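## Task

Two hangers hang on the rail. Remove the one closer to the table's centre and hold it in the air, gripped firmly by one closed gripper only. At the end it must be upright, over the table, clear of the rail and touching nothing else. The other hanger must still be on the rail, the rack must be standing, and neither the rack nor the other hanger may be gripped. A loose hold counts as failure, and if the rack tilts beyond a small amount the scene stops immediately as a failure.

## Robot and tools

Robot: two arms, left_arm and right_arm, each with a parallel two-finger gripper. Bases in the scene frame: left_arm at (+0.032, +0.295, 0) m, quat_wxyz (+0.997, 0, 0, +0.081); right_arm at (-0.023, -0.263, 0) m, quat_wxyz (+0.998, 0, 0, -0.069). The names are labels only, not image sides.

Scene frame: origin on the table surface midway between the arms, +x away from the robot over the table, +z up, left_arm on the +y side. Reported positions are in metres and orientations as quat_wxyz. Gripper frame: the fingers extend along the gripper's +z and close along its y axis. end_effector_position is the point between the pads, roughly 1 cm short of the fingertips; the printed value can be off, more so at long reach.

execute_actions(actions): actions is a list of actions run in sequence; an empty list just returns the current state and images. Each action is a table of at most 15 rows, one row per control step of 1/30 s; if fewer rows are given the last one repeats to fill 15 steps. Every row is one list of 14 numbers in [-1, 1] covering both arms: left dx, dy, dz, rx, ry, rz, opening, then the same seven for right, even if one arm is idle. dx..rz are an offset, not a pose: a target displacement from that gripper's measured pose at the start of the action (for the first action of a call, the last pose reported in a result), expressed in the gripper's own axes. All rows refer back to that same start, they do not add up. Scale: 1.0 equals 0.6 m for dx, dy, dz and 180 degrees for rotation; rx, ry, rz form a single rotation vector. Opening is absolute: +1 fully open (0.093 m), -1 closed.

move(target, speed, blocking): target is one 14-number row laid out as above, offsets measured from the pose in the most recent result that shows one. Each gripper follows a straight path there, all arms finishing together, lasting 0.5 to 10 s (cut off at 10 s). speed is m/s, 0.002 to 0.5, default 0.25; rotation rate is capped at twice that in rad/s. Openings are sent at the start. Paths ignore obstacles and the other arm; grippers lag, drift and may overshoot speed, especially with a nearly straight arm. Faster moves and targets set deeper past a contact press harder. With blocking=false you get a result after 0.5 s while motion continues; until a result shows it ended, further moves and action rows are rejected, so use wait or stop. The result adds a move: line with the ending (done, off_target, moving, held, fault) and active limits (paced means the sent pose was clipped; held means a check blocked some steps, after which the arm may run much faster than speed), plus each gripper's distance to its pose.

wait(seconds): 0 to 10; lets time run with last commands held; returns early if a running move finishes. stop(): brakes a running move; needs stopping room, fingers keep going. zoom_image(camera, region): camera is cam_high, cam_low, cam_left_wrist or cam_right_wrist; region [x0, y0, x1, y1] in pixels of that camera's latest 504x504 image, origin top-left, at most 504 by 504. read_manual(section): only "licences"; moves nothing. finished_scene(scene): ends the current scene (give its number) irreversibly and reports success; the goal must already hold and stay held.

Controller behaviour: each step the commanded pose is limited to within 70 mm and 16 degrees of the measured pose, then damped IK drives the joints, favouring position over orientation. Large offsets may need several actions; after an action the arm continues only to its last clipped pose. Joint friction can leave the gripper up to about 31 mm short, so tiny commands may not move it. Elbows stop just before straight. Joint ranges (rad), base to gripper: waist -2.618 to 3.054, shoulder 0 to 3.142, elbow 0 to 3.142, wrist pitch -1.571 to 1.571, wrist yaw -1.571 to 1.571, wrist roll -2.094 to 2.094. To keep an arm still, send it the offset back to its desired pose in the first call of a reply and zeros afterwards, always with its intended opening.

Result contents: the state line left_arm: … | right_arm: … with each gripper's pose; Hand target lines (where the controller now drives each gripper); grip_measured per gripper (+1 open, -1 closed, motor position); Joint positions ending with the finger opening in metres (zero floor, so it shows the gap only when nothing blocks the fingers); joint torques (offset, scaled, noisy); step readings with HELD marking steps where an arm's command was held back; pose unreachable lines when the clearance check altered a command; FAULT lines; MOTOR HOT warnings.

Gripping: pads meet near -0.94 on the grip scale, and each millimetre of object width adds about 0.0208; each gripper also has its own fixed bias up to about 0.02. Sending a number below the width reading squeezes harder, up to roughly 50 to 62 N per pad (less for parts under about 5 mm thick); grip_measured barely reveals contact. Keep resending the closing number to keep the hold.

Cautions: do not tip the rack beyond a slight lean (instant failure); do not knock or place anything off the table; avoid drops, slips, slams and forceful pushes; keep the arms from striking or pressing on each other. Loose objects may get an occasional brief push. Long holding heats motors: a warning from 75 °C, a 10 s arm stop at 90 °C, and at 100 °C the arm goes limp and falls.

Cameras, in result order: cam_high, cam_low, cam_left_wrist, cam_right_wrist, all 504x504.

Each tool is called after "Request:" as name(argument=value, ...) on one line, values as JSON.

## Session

Request:
execute_actions(actions=[])

Scene clock: 0.00 s.
left_arm: end_effector_position=(+0.4037, +0.3517, +0.4092) grip_measured=+1.000 end_effector_quat_wxyz=(+0.711, -0.055, +0.699, +0.054) | right_arm: end_effector_position=(+0.3486, -0.3140, +0.4073) grip_measured=+1.000 end_effector_quat_wxyz=(+0.710, +0.048, +0.701, -0.055)
Joint positions: left_arm=[-0.01   1.052  1.062  0.007 -0.003 -0.002  0.093] | right_arm=[ 0.009  1.049  1.055  0.008  0.016 -0.009  0.093]
Joint velocities: left_arm=[-0.017  0.002 -0.012  0.007  0.007 -0.022  0.   ] | right_arm=[-0.012 -0.002 -0.012 -0.081  0.037  0.051  0.   ]
Joint torques (N m, as the arm reports them, + toward a larger angle): no reading
Motor temperatures (°C, as the motors report them): left_arm=[20 19 27 28 20 18] | right_arm=[20 20 24 29 19 19]
Hand target (left_arm): +0.404, +0.352, +0.409; +0.711, -0.055, +0.699, +0.054
Hand target (right_arm): +0.349, -0.314, +0.407; +0.710, +0.048, +0.701, -0.055

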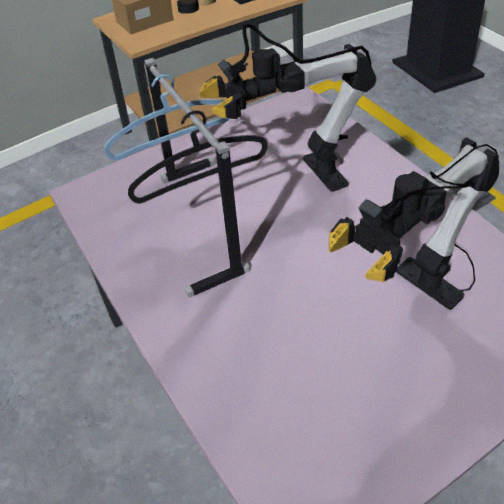

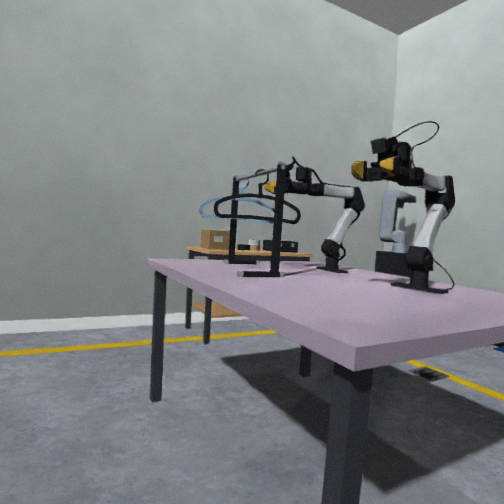

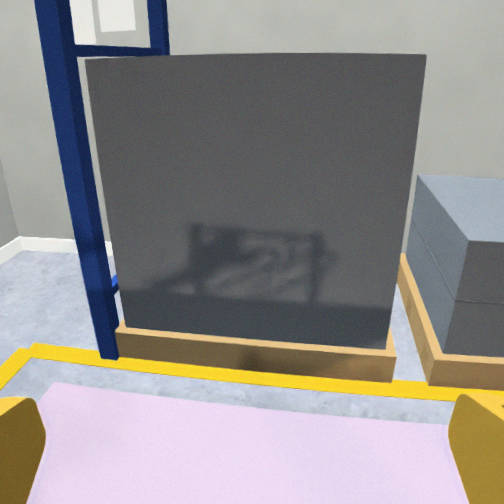

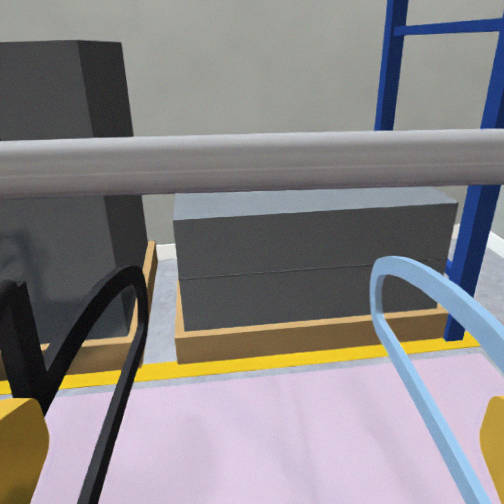

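Request:
zoom_image(camera="cam_high", region=[100, 40, 280, 220])

Request:
zoom_image(camera="cam_low", region=[190, 140, 330, 280])

Region (100, 40, 280, 220) of cam_high's 504x504 image, scaled by 2.800, with more detail than that image has.

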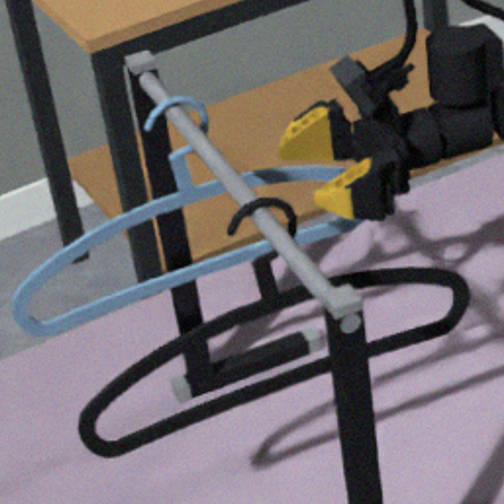

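Region (190, 140, 330, 280) of cam_low's 504x504 image, scaled by 3.600, with more detail than that image has.

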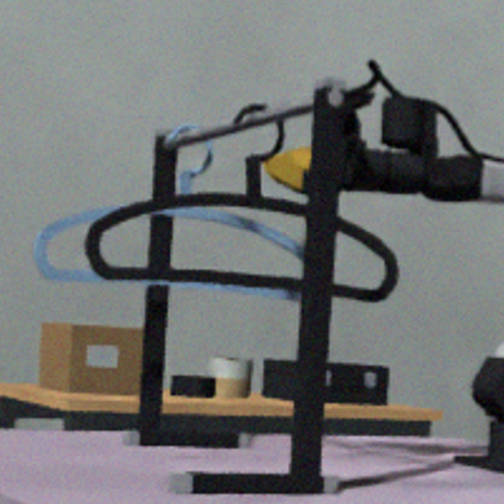

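Request:
move(target=[0,0,0,0,0,0,1, 0.01,0.143,-0.088,-0.0256,0,0,-0.1], speed=0.2)

Scene clock: 14.90 s.
left_arm: end_effector_position=(+0.4037, +0.3517, +0.4092) grip_measured=+1.000 end_effector_quat_wxyz=(+0.711, -0.055, +0.699, +0.054) | right_arm: end_effector_position=(+0.3112, -0.2221, +0.4076) grip_measured=-0.097 end_effector_quat_wxyz=(+0.716, +0.022, +0.697, -0.022)
Joint positions: left_arm=[-0.01   1.052  1.062  0.007 -0.003 -0.002  0.093] | right_arm=[ 0.435  0.92   0.992 -0.044  0.357 -0.009  0.041]
Joint velocities: left_arm=[-0.022 -0.012  0.017  0.022  0.022  0.066  0.   ] | right_arm=[-0.017  0.002  0.012  0.007  0.022 -0.037  0.   ]
Joint torques (N m, as the arm reports them, + toward a larger angle): left_arm=[-0.1  -3.74  7.82  2.45  0.1  -0.04] | right_arm=[ 0.31 -2.94  6.93  2.17  0.11 -0.04]
Motor temperatures (°C, as the motors report them): left_arm=[20 19 31 31 20 18] | right_arm=[20 21 26 32 19 19]
Hand target (left_arm): +0.404, +0.352, +0.409; +0.711, -0.055, +0.699, +0.054
Hand target (right_arm): +0.308, -0.222, +0.401; +0.711, +0.022, +0.702, -0.025
Off the commanded pose (left_arm): 0.000 m, 0 deg.
Off the commanded pose (right_arm): 0.008 m, 1 deg.
move: done

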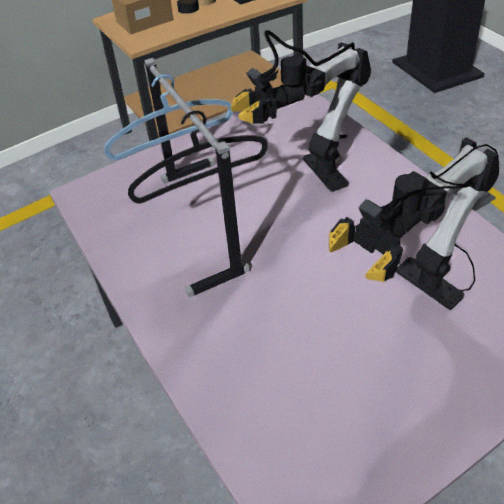

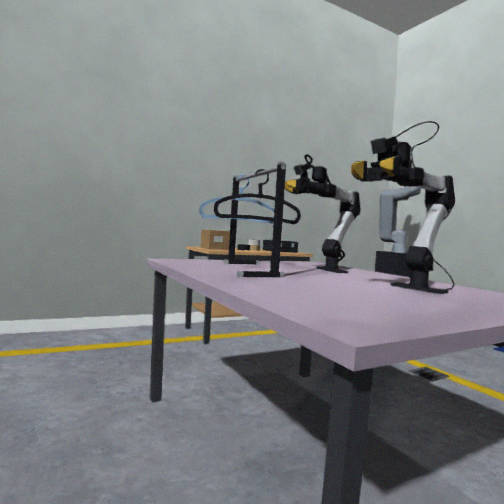

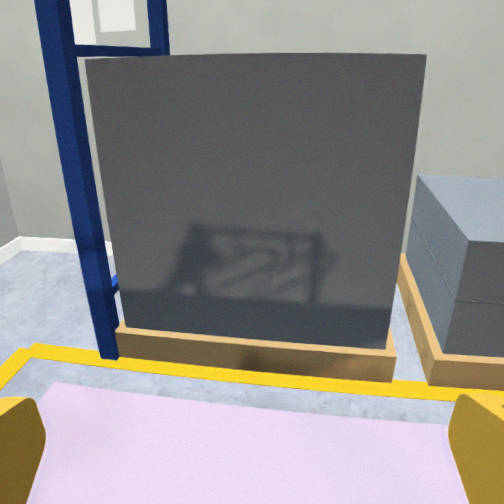

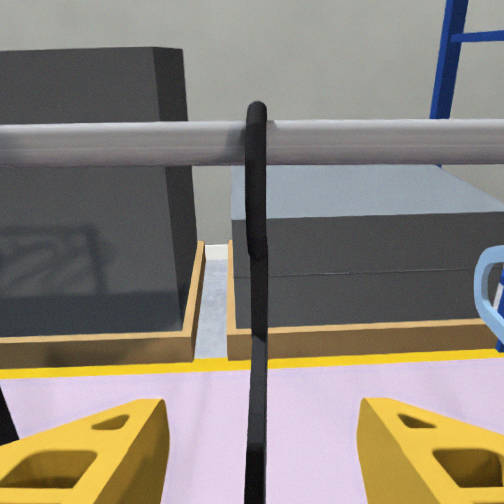

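Request:
move(target=[0,0,0,0,0,0,1, 0.04,0,0.167,0,0.012,0,-0.2], speed=0.15)

Request:
zoom_image(camera="cam_low", region=[210, 145, 320, 255])

Scene clock: 26.67 s.
left_arm: end_effector_position=(+0.4037, +0.3517, +0.4092) grip_measured=+1.000 end_effector_quat_wxyz=(+0.711, -0.055, +0.699, +0.054) | right_arm: end_effector_position=(+0.4078, -0.2251, +0.3702) grip_measured=-0.197 end_effector_quat_wxyz=(+0.688, +0.015, +0.725, -0.030)
Joint positions: left_arm=[-0.01   1.052  1.062  0.007 -0.003 -0.002  0.093] | right_arm=[ 0.32   1.271  1.1    0.117  0.246 -0.009  0.036]
Joint velocities: left_arm=[-0.002 -0.002  0.002  0.037 -0.007  0.066  0.   ] | right_arm=[ 0.007 -0.002  0.002  0.007 -0.051 -0.022 -0.001]
Joint torques (N m, as the arm reports them, + toward a larger angle): left_arm=[-0.07 -3.7   7.85  2.47  0.1  -0.04] | right_arm=[-1.11 -3.96 11.41  2.62 -0.11  0.08]
Motor temperatures (°C, as the motors report them): left_arm=[20 19 33 33 20 18] | right_arm=[20 21 27 33 19 19]
Hand target (left_arm): +0.404, +0.352, +0.409; +0.711, -0.055, +0.699, +0.054
Hand target (right_arm): +0.411, -0.226, +0.385; +0.703, +0.021, +0.711, -0.022
Off the commanded pose (left_arm): 0.000 m, 0 deg.
Off the commanded pose (right_arm): 0.017 m, 3 deg.
move: off_target (right_arm)

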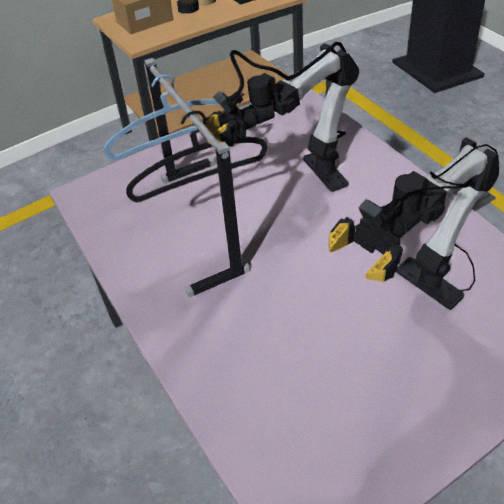

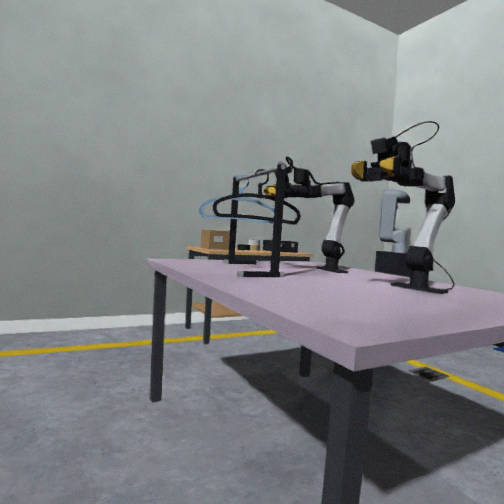

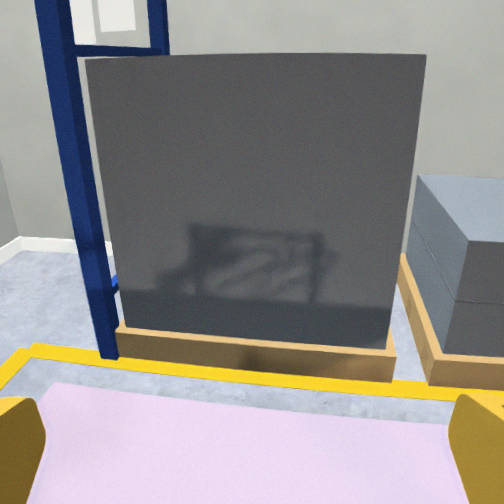

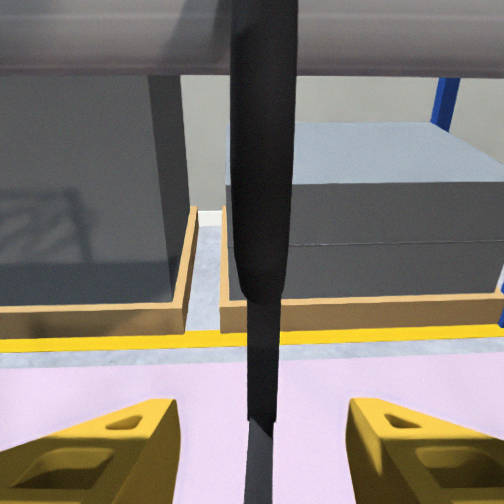

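Region (210, 145, 320, 255) of cam_low's 504x504 image, scaled by 4.582, with more detail than that image has.

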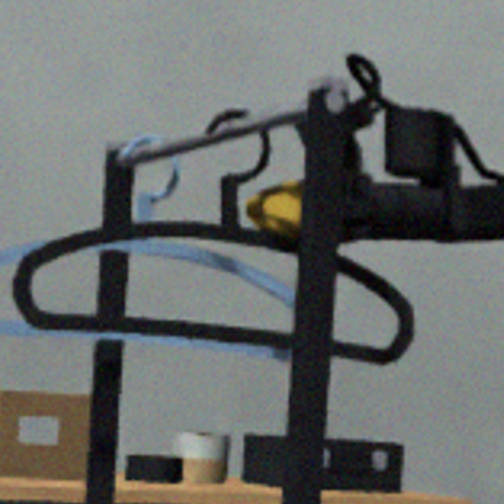

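Request:
move(target=[0,0,0,0,0,0,1, -0.043,0,0.068,0,-0.012,0,-0.3], speed=0.07)

Request:
zoom_image(camera="cam_low", region=[210, 145, 320, 255])

Request:
zoom_image(camera="cam_high", region=[160, 70, 260, 170])

Scene clock: 45.63 s.
left_arm: end_effector_position=(+0.4037, +0.3517, +0.4092) grip_measured=+1.000 end_effector_quat_wxyz=(+0.711, -0.055, +0.699, +0.054) | right_arm: end_effector_position=(+0.4451, -0.2252, +0.3824) grip_measured=-0.297 end_effector_quat_wxyz=(+0.691, +0.017, +0.722, -0.031)
Joint positions: left_arm=[-0.01   1.052  1.062  0.007 -0.003 -0.002  0.093] | right_arm=[ 0.3    1.415  1.25   0.119  0.229 -0.01   0.031]
Joint velocities: left_arm=[ 0.002 -0.002 -0.012  0.007  0.007 -0.066  0.   ] | right_arm=[-0.012 -0.002  0.032  0.007 -0.066  0.022 -0.   ]
Joint torques (N m, as the arm reports them, + toward a larger angle): left_arm=[-0.13 -3.65  7.75  2.44  0.11 -0.05] | right_arm=[-1.17 -5.06 11.41  2.55 -0.08 -0.13]
Motor temperatures (°C, as the motors report them): left_arm=[20 20 35 34 20 18] | right_arm=[20 21 31 35 19 19]
Hand target (left_arm): +0.404, +0.352, +0.409; +0.711, -0.055, +0.699, +0.054
Hand target (right_arm): +0.449, -0.227, +0.393; +0.701, +0.015, +0.712, -0.030
Off the commanded pose (left_arm): 0.000 m, 0 deg.
Off the commanded pose (right_arm): 0.013 m, 2 deg.
move: off_target (right_arm)

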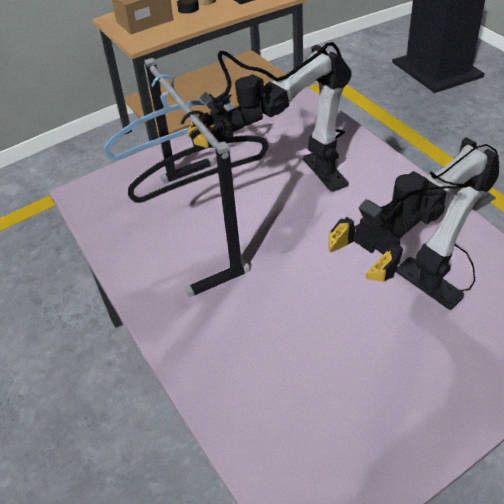

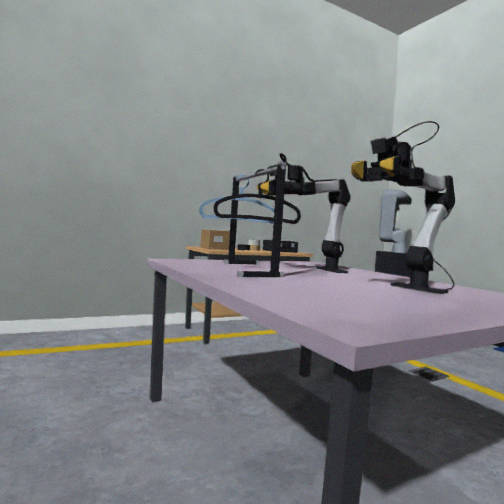

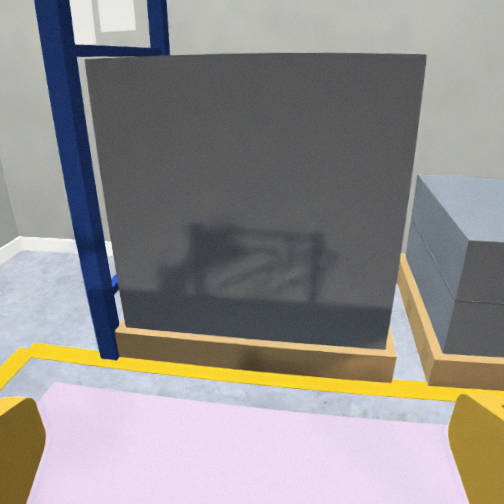

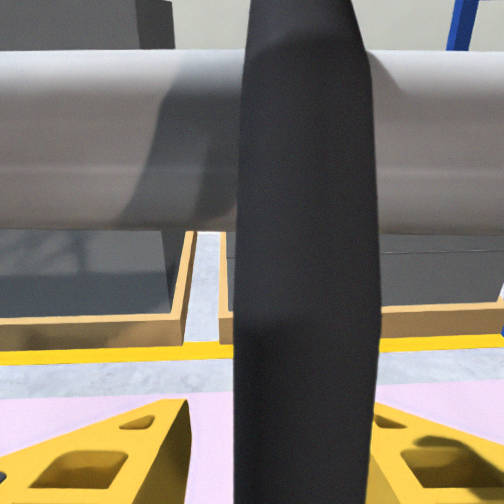

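Region (210, 145, 320, 255) of cam_low's 504x504 image, scaled by 4.582, with more detail than that image has.

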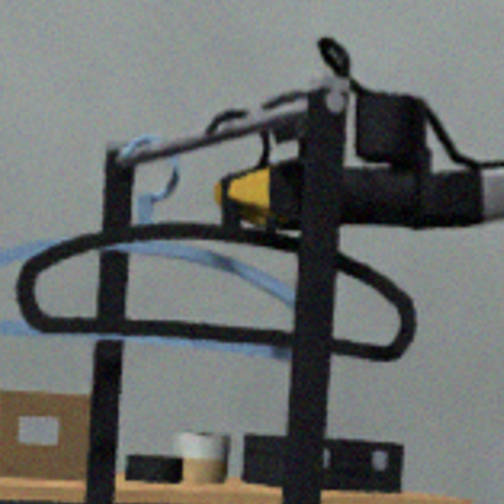

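Region (160, 70, 260, 170) of cam_high's 504x504 image, scaled by 5.040, with more detail than that image has.

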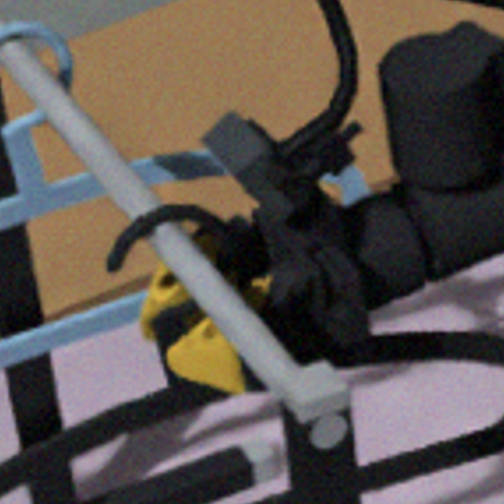

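Request:
move(target=[0,0,0,0,0,0,1, 0.007,-0.003,0.008,0,0,0,-0.5], speed=0.04)

Request:
zoom_image(camera="cam_low", region=[210, 145, 320, 255])

Scene clock: 55.90 s.
left_arm: end_effector_position=(+0.4037, +0.3517, +0.4092) grip_measured=+1.000 end_effector_quat_wxyz=(+0.711, -0.055, +0.699, +0.054) | right_arm: end_effector_position=(+0.4451, -0.2251, +0.3828) grip_measured=-0.497 end_effector_quat_wxyz=(+0.691, +0.017, +0.722, -0.030)
Joint positions: left_arm=[-0.01   1.052  1.062  0.007 -0.003 -0.002  0.093] | right_arm=[ 0.3    1.415  1.25   0.119  0.228 -0.01   0.021]
Joint velocities: left_arm=[-0.002 -0.027  0.002 -0.007  0.051  0.066  0.   ] | right_arm=[-0.012  0.002 -0.007 -0.051  0.066 -0.051  0.001]
Joint torques (N m, as the arm reports them, + toward a larger angle): left_arm=[-0.09 -3.69  7.92  2.45  0.12 -0.04] | right_arm=[-1.11 -5.14  8.44  2.52 -0.06 -0.03]
Motor temperatures (°C, as the motors report them): left_arm=[20 20 36 34 20 18] | right_arm=[20 22 32 36 19 19]
Hand target (left_arm): +0.404, +0.352, +0.409; +0.711, -0.055, +0.699, +0.054
Hand target (right_arm): +0.449, -0.227, +0.378; +0.691, +0.017, +0.722, -0.031
Off the commanded pose (left_arm): 0.000 m, 0 deg.
Off the commanded pose (right_arm): 0.007 m, 0 deg.
move: done

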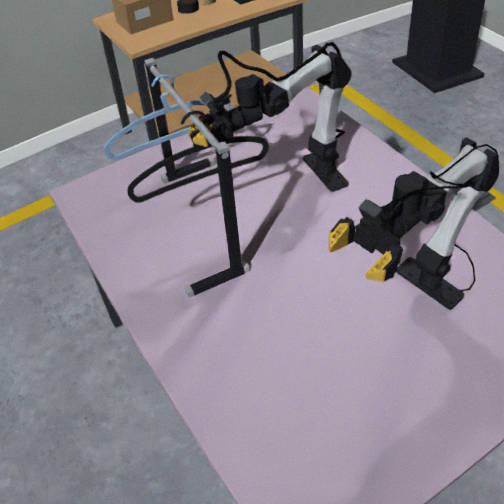

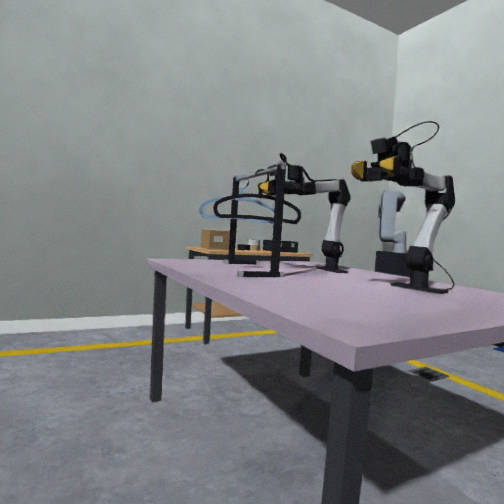

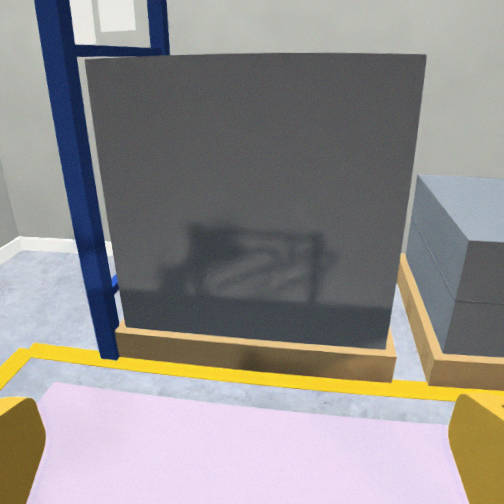

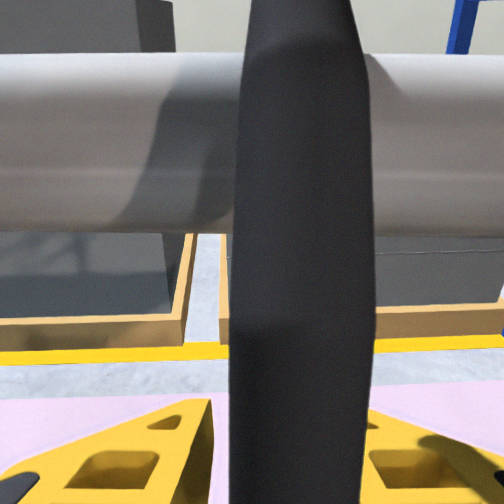

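Region (210, 145, 320, 255) of cam_low's 504x504 image, scaled by 4.582, with more detail than that image has.

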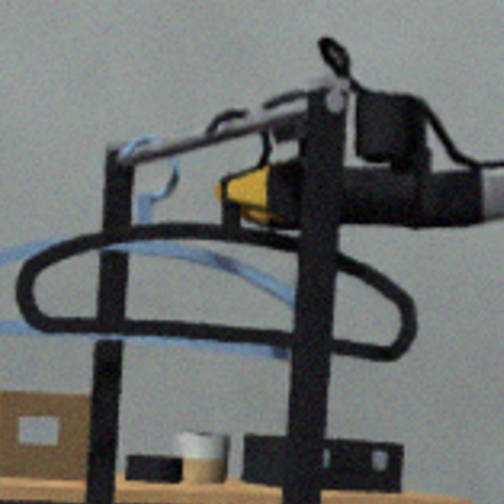

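Request:
move(target=[0,0,0,0,0,0,1, 0.015,-0.003,0.012,0,0.01,0,-0.5], speed=0.04)

Request:
zoom_image(camera="cam_low", region=[210, 145, 320, 255])

Scene clock: 60.53 s.
left_arm: end_effector_position=(+0.4037, +0.3517, +0.4092) grip_measured=+1.000 end_effector_quat_wxyz=(+0.711, -0.055, +0.699, +0.054) | right_arm: end_effector_position=(+0.4450, -0.2251, +0.3811) grip_measured=-0.497 end_effector_quat_wxyz=(+0.688, +0.017, +0.724, -0.031)
Joint positions: left_arm=[-0.01   1.052  1.062  0.007 -0.003 -0.002  0.093] | right_arm=[ 0.3    1.415  1.25   0.113  0.228 -0.01   0.021]
Joint velocities: left_arm=[-0.022  0.022 -0.022 -0.051  0.037  0.037  0.   ] | right_arm=[ 0.002 -0.002 -0.012 -0.022 -0.051 -0.007  0.   ]
Joint torques (N m, as the arm reports them, + toward a larger angle): left_arm=[-0.07 -3.59  7.87  2.46  0.1  -0.05] | right_arm=[-1.25 -4.42 10.12  2.24 -0.08  0.06]
Motor temperatures (°C, as the motors report them): left_arm=[20 20 36 34 20 18] | right_arm=[20 22 32 36 19 19]
Hand target (left_arm): +0.404, +0.352, +0.409; +0.711, -0.055, +0.699, +0.054
Hand target (right_arm): +0.451, -0.227, +0.373; +0.680, +0.017, +0.733, -0.030
Off the commanded pose (left_arm): 0.000 m, 0 deg.
Off the commanded pose (right_arm): 0.010 m, 1 deg.
move: done

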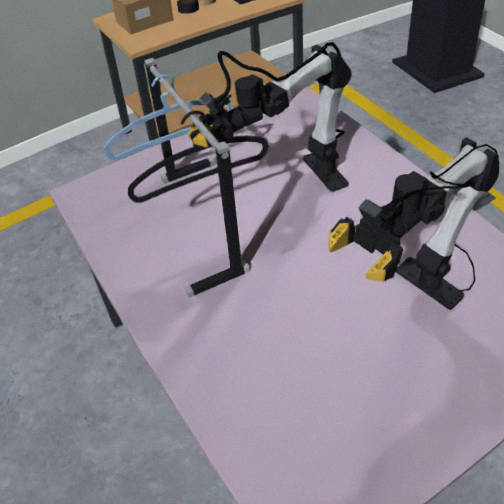

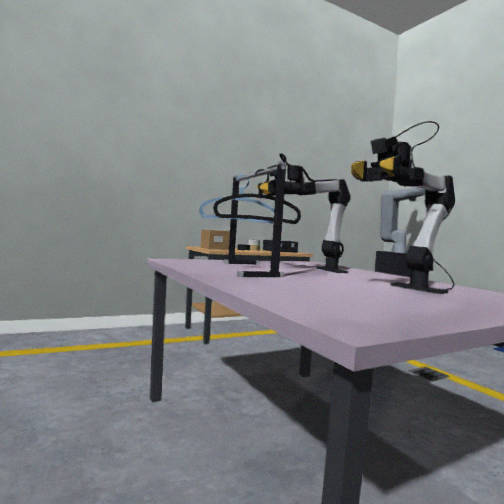

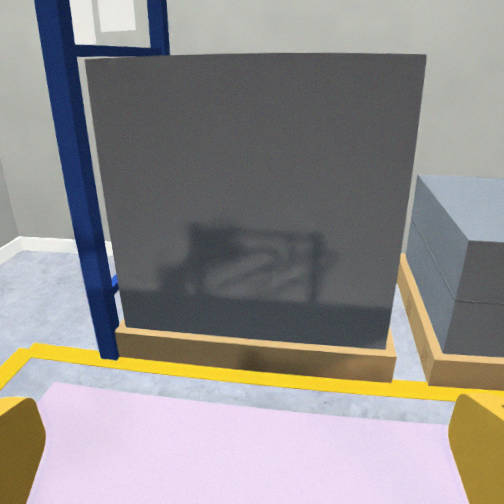

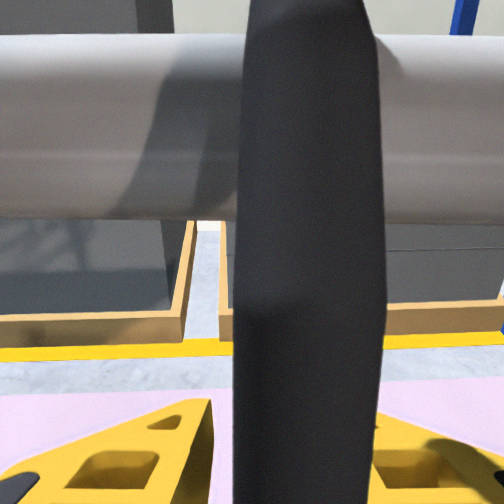

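Region (210, 145, 320, 255) of cam_low's 504x504 image, scaled by 4.582, with more detail than that image has.

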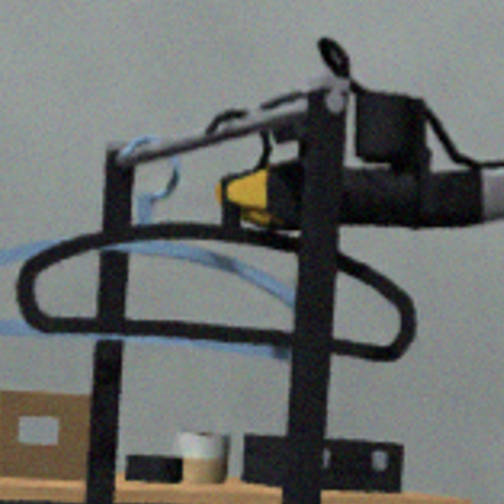

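Request:
move(target=[0,0,0,0,0,0,1, 0.022,-0.003,0.016,0,0.009,0,-0.5], speed=0.04)

Request:
zoom_image(camera="cam_low", region=[210, 145, 320, 255])

Scene clock: 67.03 s.
left_arm: end_effector_position=(+0.4037, +0.3517, +0.4092) grip_measured=+1.000 end_effector_quat_wxyz=(+0.711, -0.055, +0.699, +0.054) | right_arm: end_effector_position=(+0.4494, -0.2244, +0.3731) grip_measured=-0.497 end_effector_quat_wxyz=(+0.682, +0.015, +0.731, -0.032)
Joint positions: left_arm=[-0.01   1.052  1.062  0.007 -0.003 -0.002  0.093] | right_arm=[ 0.3    1.432  1.25   0.111  0.228 -0.01   0.021]
Joint velocities: left_arm=[ 0.007 -0.002 -0.017  0.007  0.037 -0.051  0.   ] | right_arm=[ 0.017  0.002 -0.007 -0.022  0.022  0.081 -0.001]
Joint torques (N m, as the arm reports them, + toward a larger angle): left_arm=[-0.09 -3.7   7.86  2.47  0.08 -0.04] | right_arm=[-1.37 -5.34  8.94  2.38 -0.1   0.05]
Motor temperatures (°C, as the motors report them): left_arm=[20 20 36 35 20 18] | right_arm=[20 22 32 36 19 19]
Hand target (left_arm): +0.404, +0.352, +0.409; +0.711, -0.055, +0.699, +0.054
Hand target (right_arm): +0.454, -0.228, +0.367; +0.678, +0.017, +0.734, -0.031
Off the commanded pose (left_arm): 0.000 m, 0 deg.
Off the commanded pose (right_arm): 0.008 m, 1 deg.
move: done

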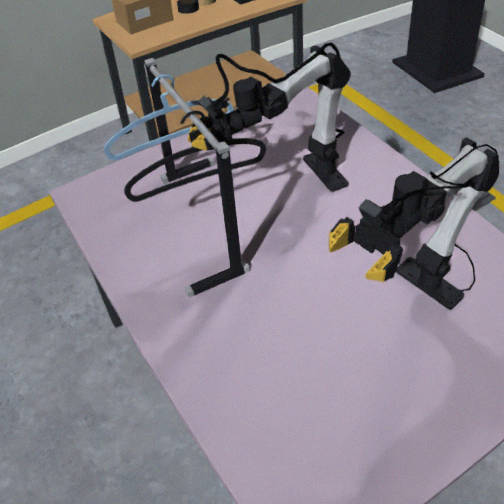

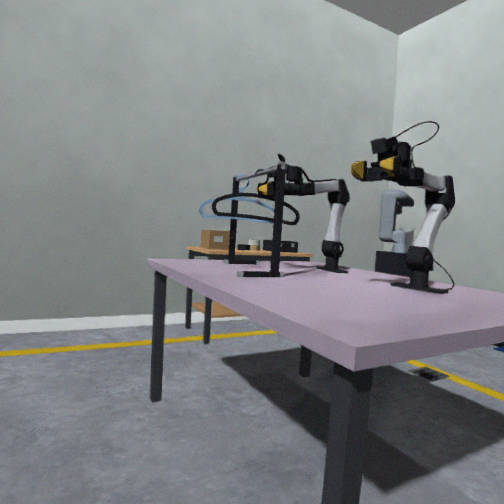

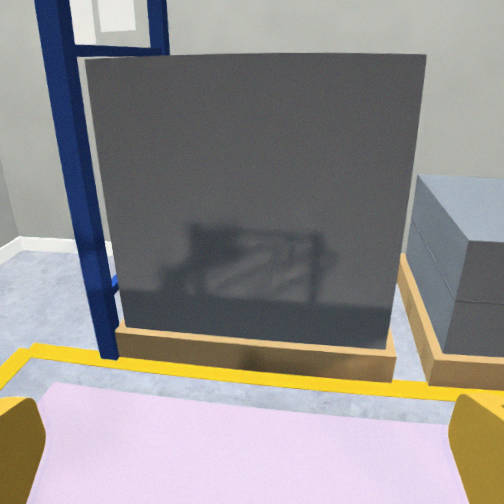

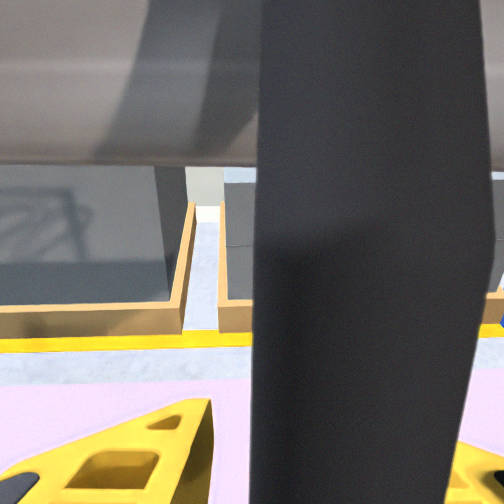

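Region (210, 145, 320, 255) of cam_low's 504x504 image, scaled by 4.582, with more detail than that image has.

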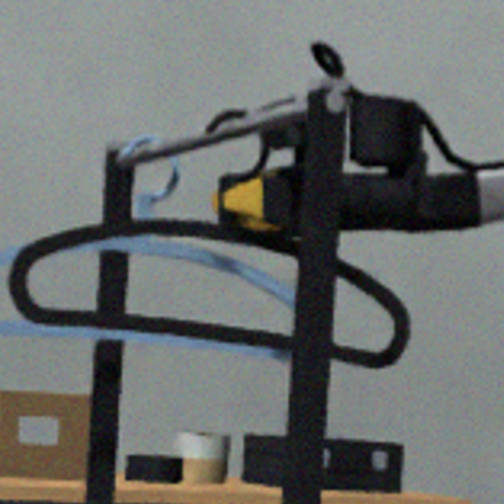

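Request:
execute_actions(actions=[[[0,0,0,0,0,0,1,0,0,0,0,0,0,-0.56],[0,0,0,0,0,0,1,0,0,0,0,0,0,-0.6],[0,0,0,0,0,0,1,0,0,0,0,0,0,-0.64],[0,0,0,0,0,0,1,0,0,0,0,0,0,-0.68],[0,0,0,0,0,0,1,0,0,0,0,0,0,-0.71],[0,0,0,0,0,0,1,0,0,0,0,0,0,-0.74],[0,0,0,0,0,0,1,0,0,0,0,0,0,-0.77],[0,0,0,0,0,0,1,0,0,0,0,0,0,-0.8],[0,0,0,0,0,0,1,0,0,0,0,0,0,-0.84],[0,0,0,0,0,0,1,0,0,0,0,0,0,-0.88],[0,0,0,0,0,0,1,0,0,0,0,0,0,-0.92],[0,0,0,0,0,0,1,0,0,0,0,0,0,-0.96],[0,0,0,0,0,0,1,0,0,0,0,0,0,-1]]])

Request:
zoom_image(camera="cam_low", region=[230, 150, 300, 220])

Request:
zoom_image(camera="cam_high", region=[160, 70, 260, 170])

Scene clock: 78.10 s.
left_arm: end_effector_position=(+0.4037, +0.3517, +0.4092) grip_measured=+1.000 end_effector_quat_wxyz=(+0.711, -0.055, +0.699, +0.054) | right_arm: end_effector_position=(+0.4494, -0.2245, +0.3731) grip_measured=-0.916 end_effector_quat_wxyz=(+0.682, +0.015, +0.731, -0.032)
Joint positions: left_arm=[-0.01   1.052  1.062  0.007 -0.003 -0.002  0.093] | right_arm=[ 0.3    1.432  1.25   0.111  0.229 -0.01   0.001]
Joint velocities: left_arm=[ 0.002 -0.012 -0.002  0.022  0.022 -0.007  0.   ] | right_arm=[ 0.002 -0.002 -0.002 -0.066 -0.081 -0.037 -0.001]
Joint torques (N m, as the arm reports them, + toward a larger angle): left_arm=[-0.12 -3.75  7.83  2.48  0.13 -0.04] | right_arm=[-0.57 -6.42  9.09  2.37  0.01 -0.03]
Motor temperatures (°C, as the motors report them): left_arm=[20 20 37 35 20 18] | right_arm=[20 23 32 36 19 19]
Hand target (left_arm): +0.404, +0.352, +0.409; +0.711, -0.055, +0.699, +0.054
Hand target (right_arm): +0.449, -0.224, +0.373; +0.682, +0.015, +0.731, -0.032
Off the commanded pose (left_arm): 0.000 m, 0 deg.
Off the commanded pose (right_arm): 0.000 m, 0 deg.
Step readings (end_effector_position):
0: left_arm (+0.4037, +0.3517, +0.4092) | right_arm (+0.4494, -0.2244, +0.3731)
1: left_arm (+0.4037, +0.3517, +0.4092) | right_arm (+0.4494, -0.2244, +0.3731)
2: left_arm (+0.4037, +0.3517, +0.4092) | right_arm (+0.4494, -0.2244, +0.3731)
4: left_arm (+0.4037, +0.3517, +0.4092) | right_arm (+0.4494, -0.2244, +0.3731)
8: left_arm (+0.4037, +0.3517, +0.4092) | right_arm (+0.4494, -0.2244, +0.3731)
15: end_effector_position above

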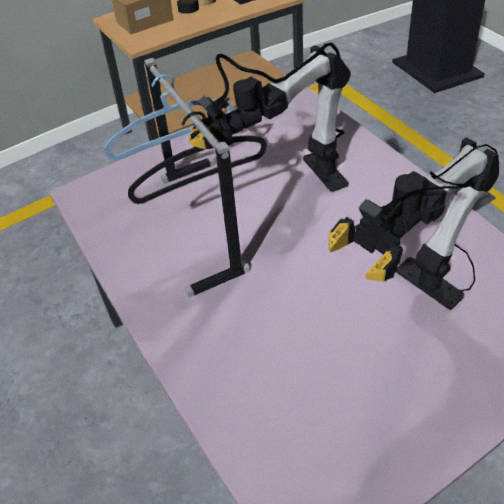

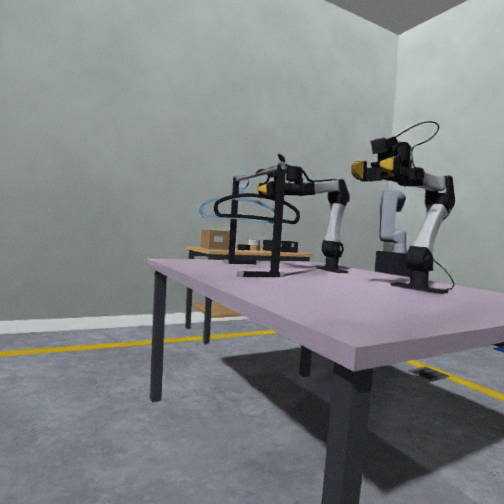

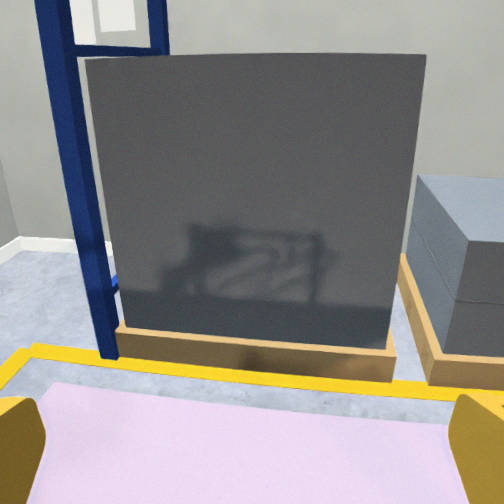

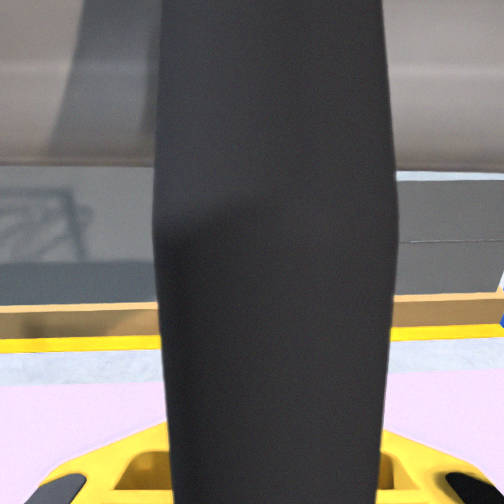

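Region (230, 150, 300, 220) of cam_low's 504x504 image, scaled by 7.200, with more detail than that image has.

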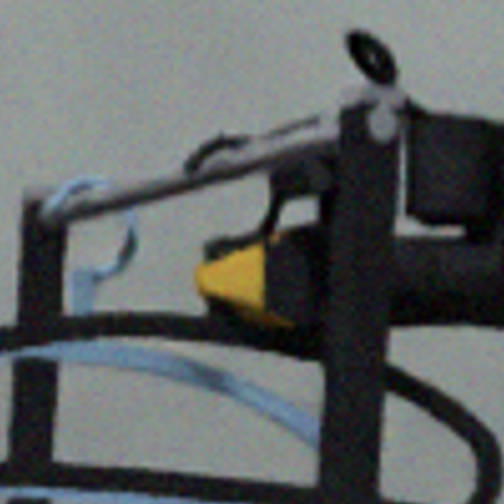

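Region (160, 70, 260, 170) of cam_high's 504x504 image, scaled by 5.040, with more detail than that image has.

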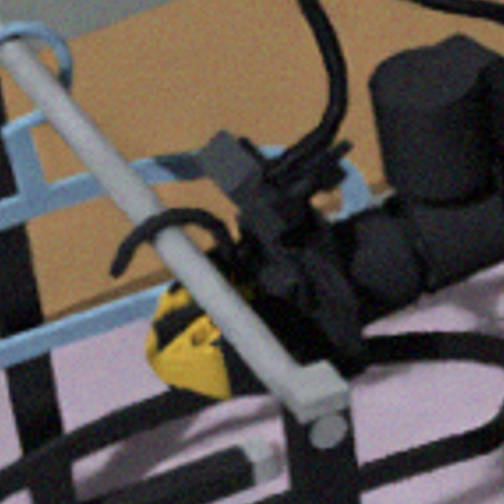

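Request:
move(target=[0,0,0,0,0,0,1, -0.066,0,-0.022,0,0,0,-1], speed=0.05)

Request:
zoom_image(camera="cam_low", region=[230, 150, 300, 220])

Request:
zoom_image(camera="cam_high", region=[160, 70, 260, 170])

Scene clock: 85.20 s.
left_arm: end_effector_position=(+0.4037, +0.3517, +0.4092) grip_measured=+1.000 end_effector_quat_wxyz=(+0.711, -0.055, +0.699, +0.054) | right_arm: end_effector_position=(+0.4450, -0.2252, +0.3910) grip_measured=-0.916 end_effector_quat_wxyz=(+0.664, +0.012, +0.746, -0.035)
Joint positions: left_arm=[-0.01   1.052  1.062  0.007 -0.003 -0.002  0.093] | right_arm=[ 0.3    1.432  1.367 -0.053  0.229 -0.01   0.001]
Joint velocities: left_arm=[-0.007 -0.007 -0.002  0.066 -0.022 -0.022  0.   ] | right_arm=[-0.002  0.002 -0.007 -0.095  0.051  0.022  0.001]
Joint torques (N m, as the arm reports them, + toward a larger angle): left_arm=[-0.03 -3.8   7.91  2.45  0.13 -0.05] | right_arm=[ 0.23 -7.61 11.61  2.47  0.1   0.  ]
Motor temperatures (°C, as the motors report them): left_arm=[20 20 37 35 20 18] | right_arm=[20 23 32 36 19 19]
Hand target (left_arm): +0.404, +0.352, +0.409; +0.711, -0.055, +0.699, +0.054
Hand target (right_arm): +0.439, -0.223, +0.413; +0.682, +0.016, +0.731, -0.032
Off the commanded pose (left_arm): 0.000 m, 0 deg.
Off the commanded pose (right_arm): 0.023 m, 3 deg.
move: off_target (right_arm)

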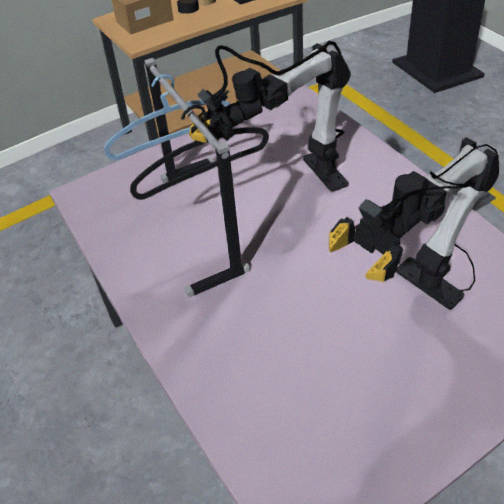

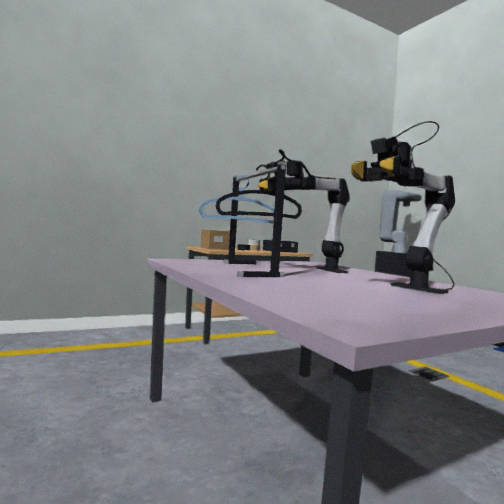

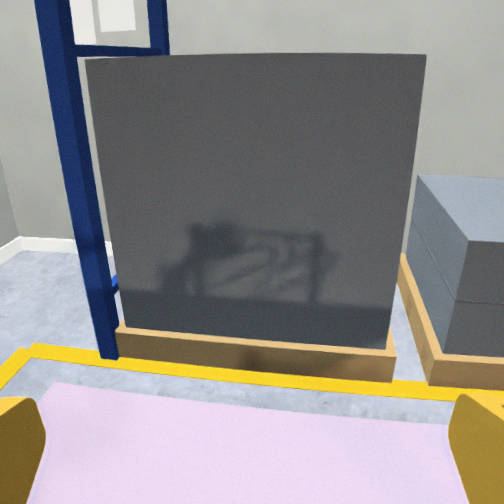

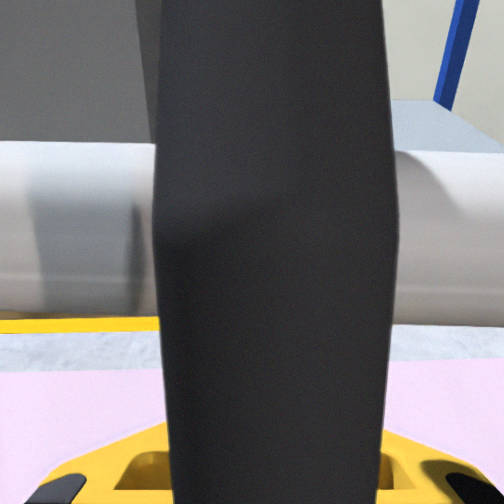

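Region (230, 150, 300, 220) of cam_low's 504x504 image, scaled by 7.200, with more detail than that image has.

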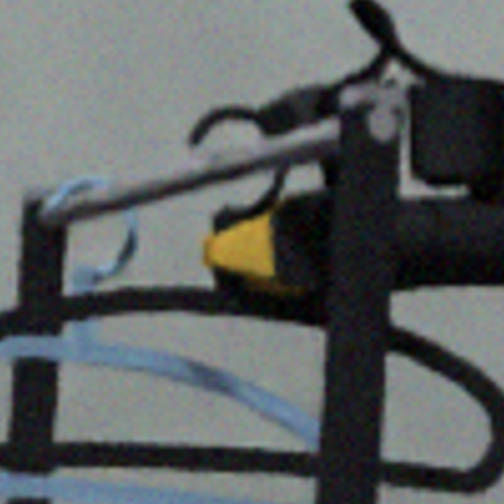

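Region (160, 70, 260, 170) of cam_high's 504x504 image, scaled by 5.040, with more detail than that image has.

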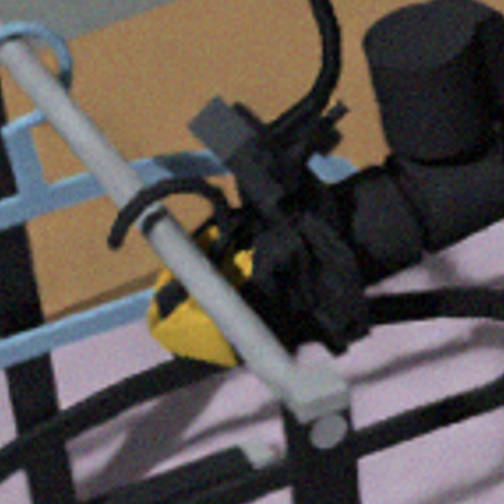

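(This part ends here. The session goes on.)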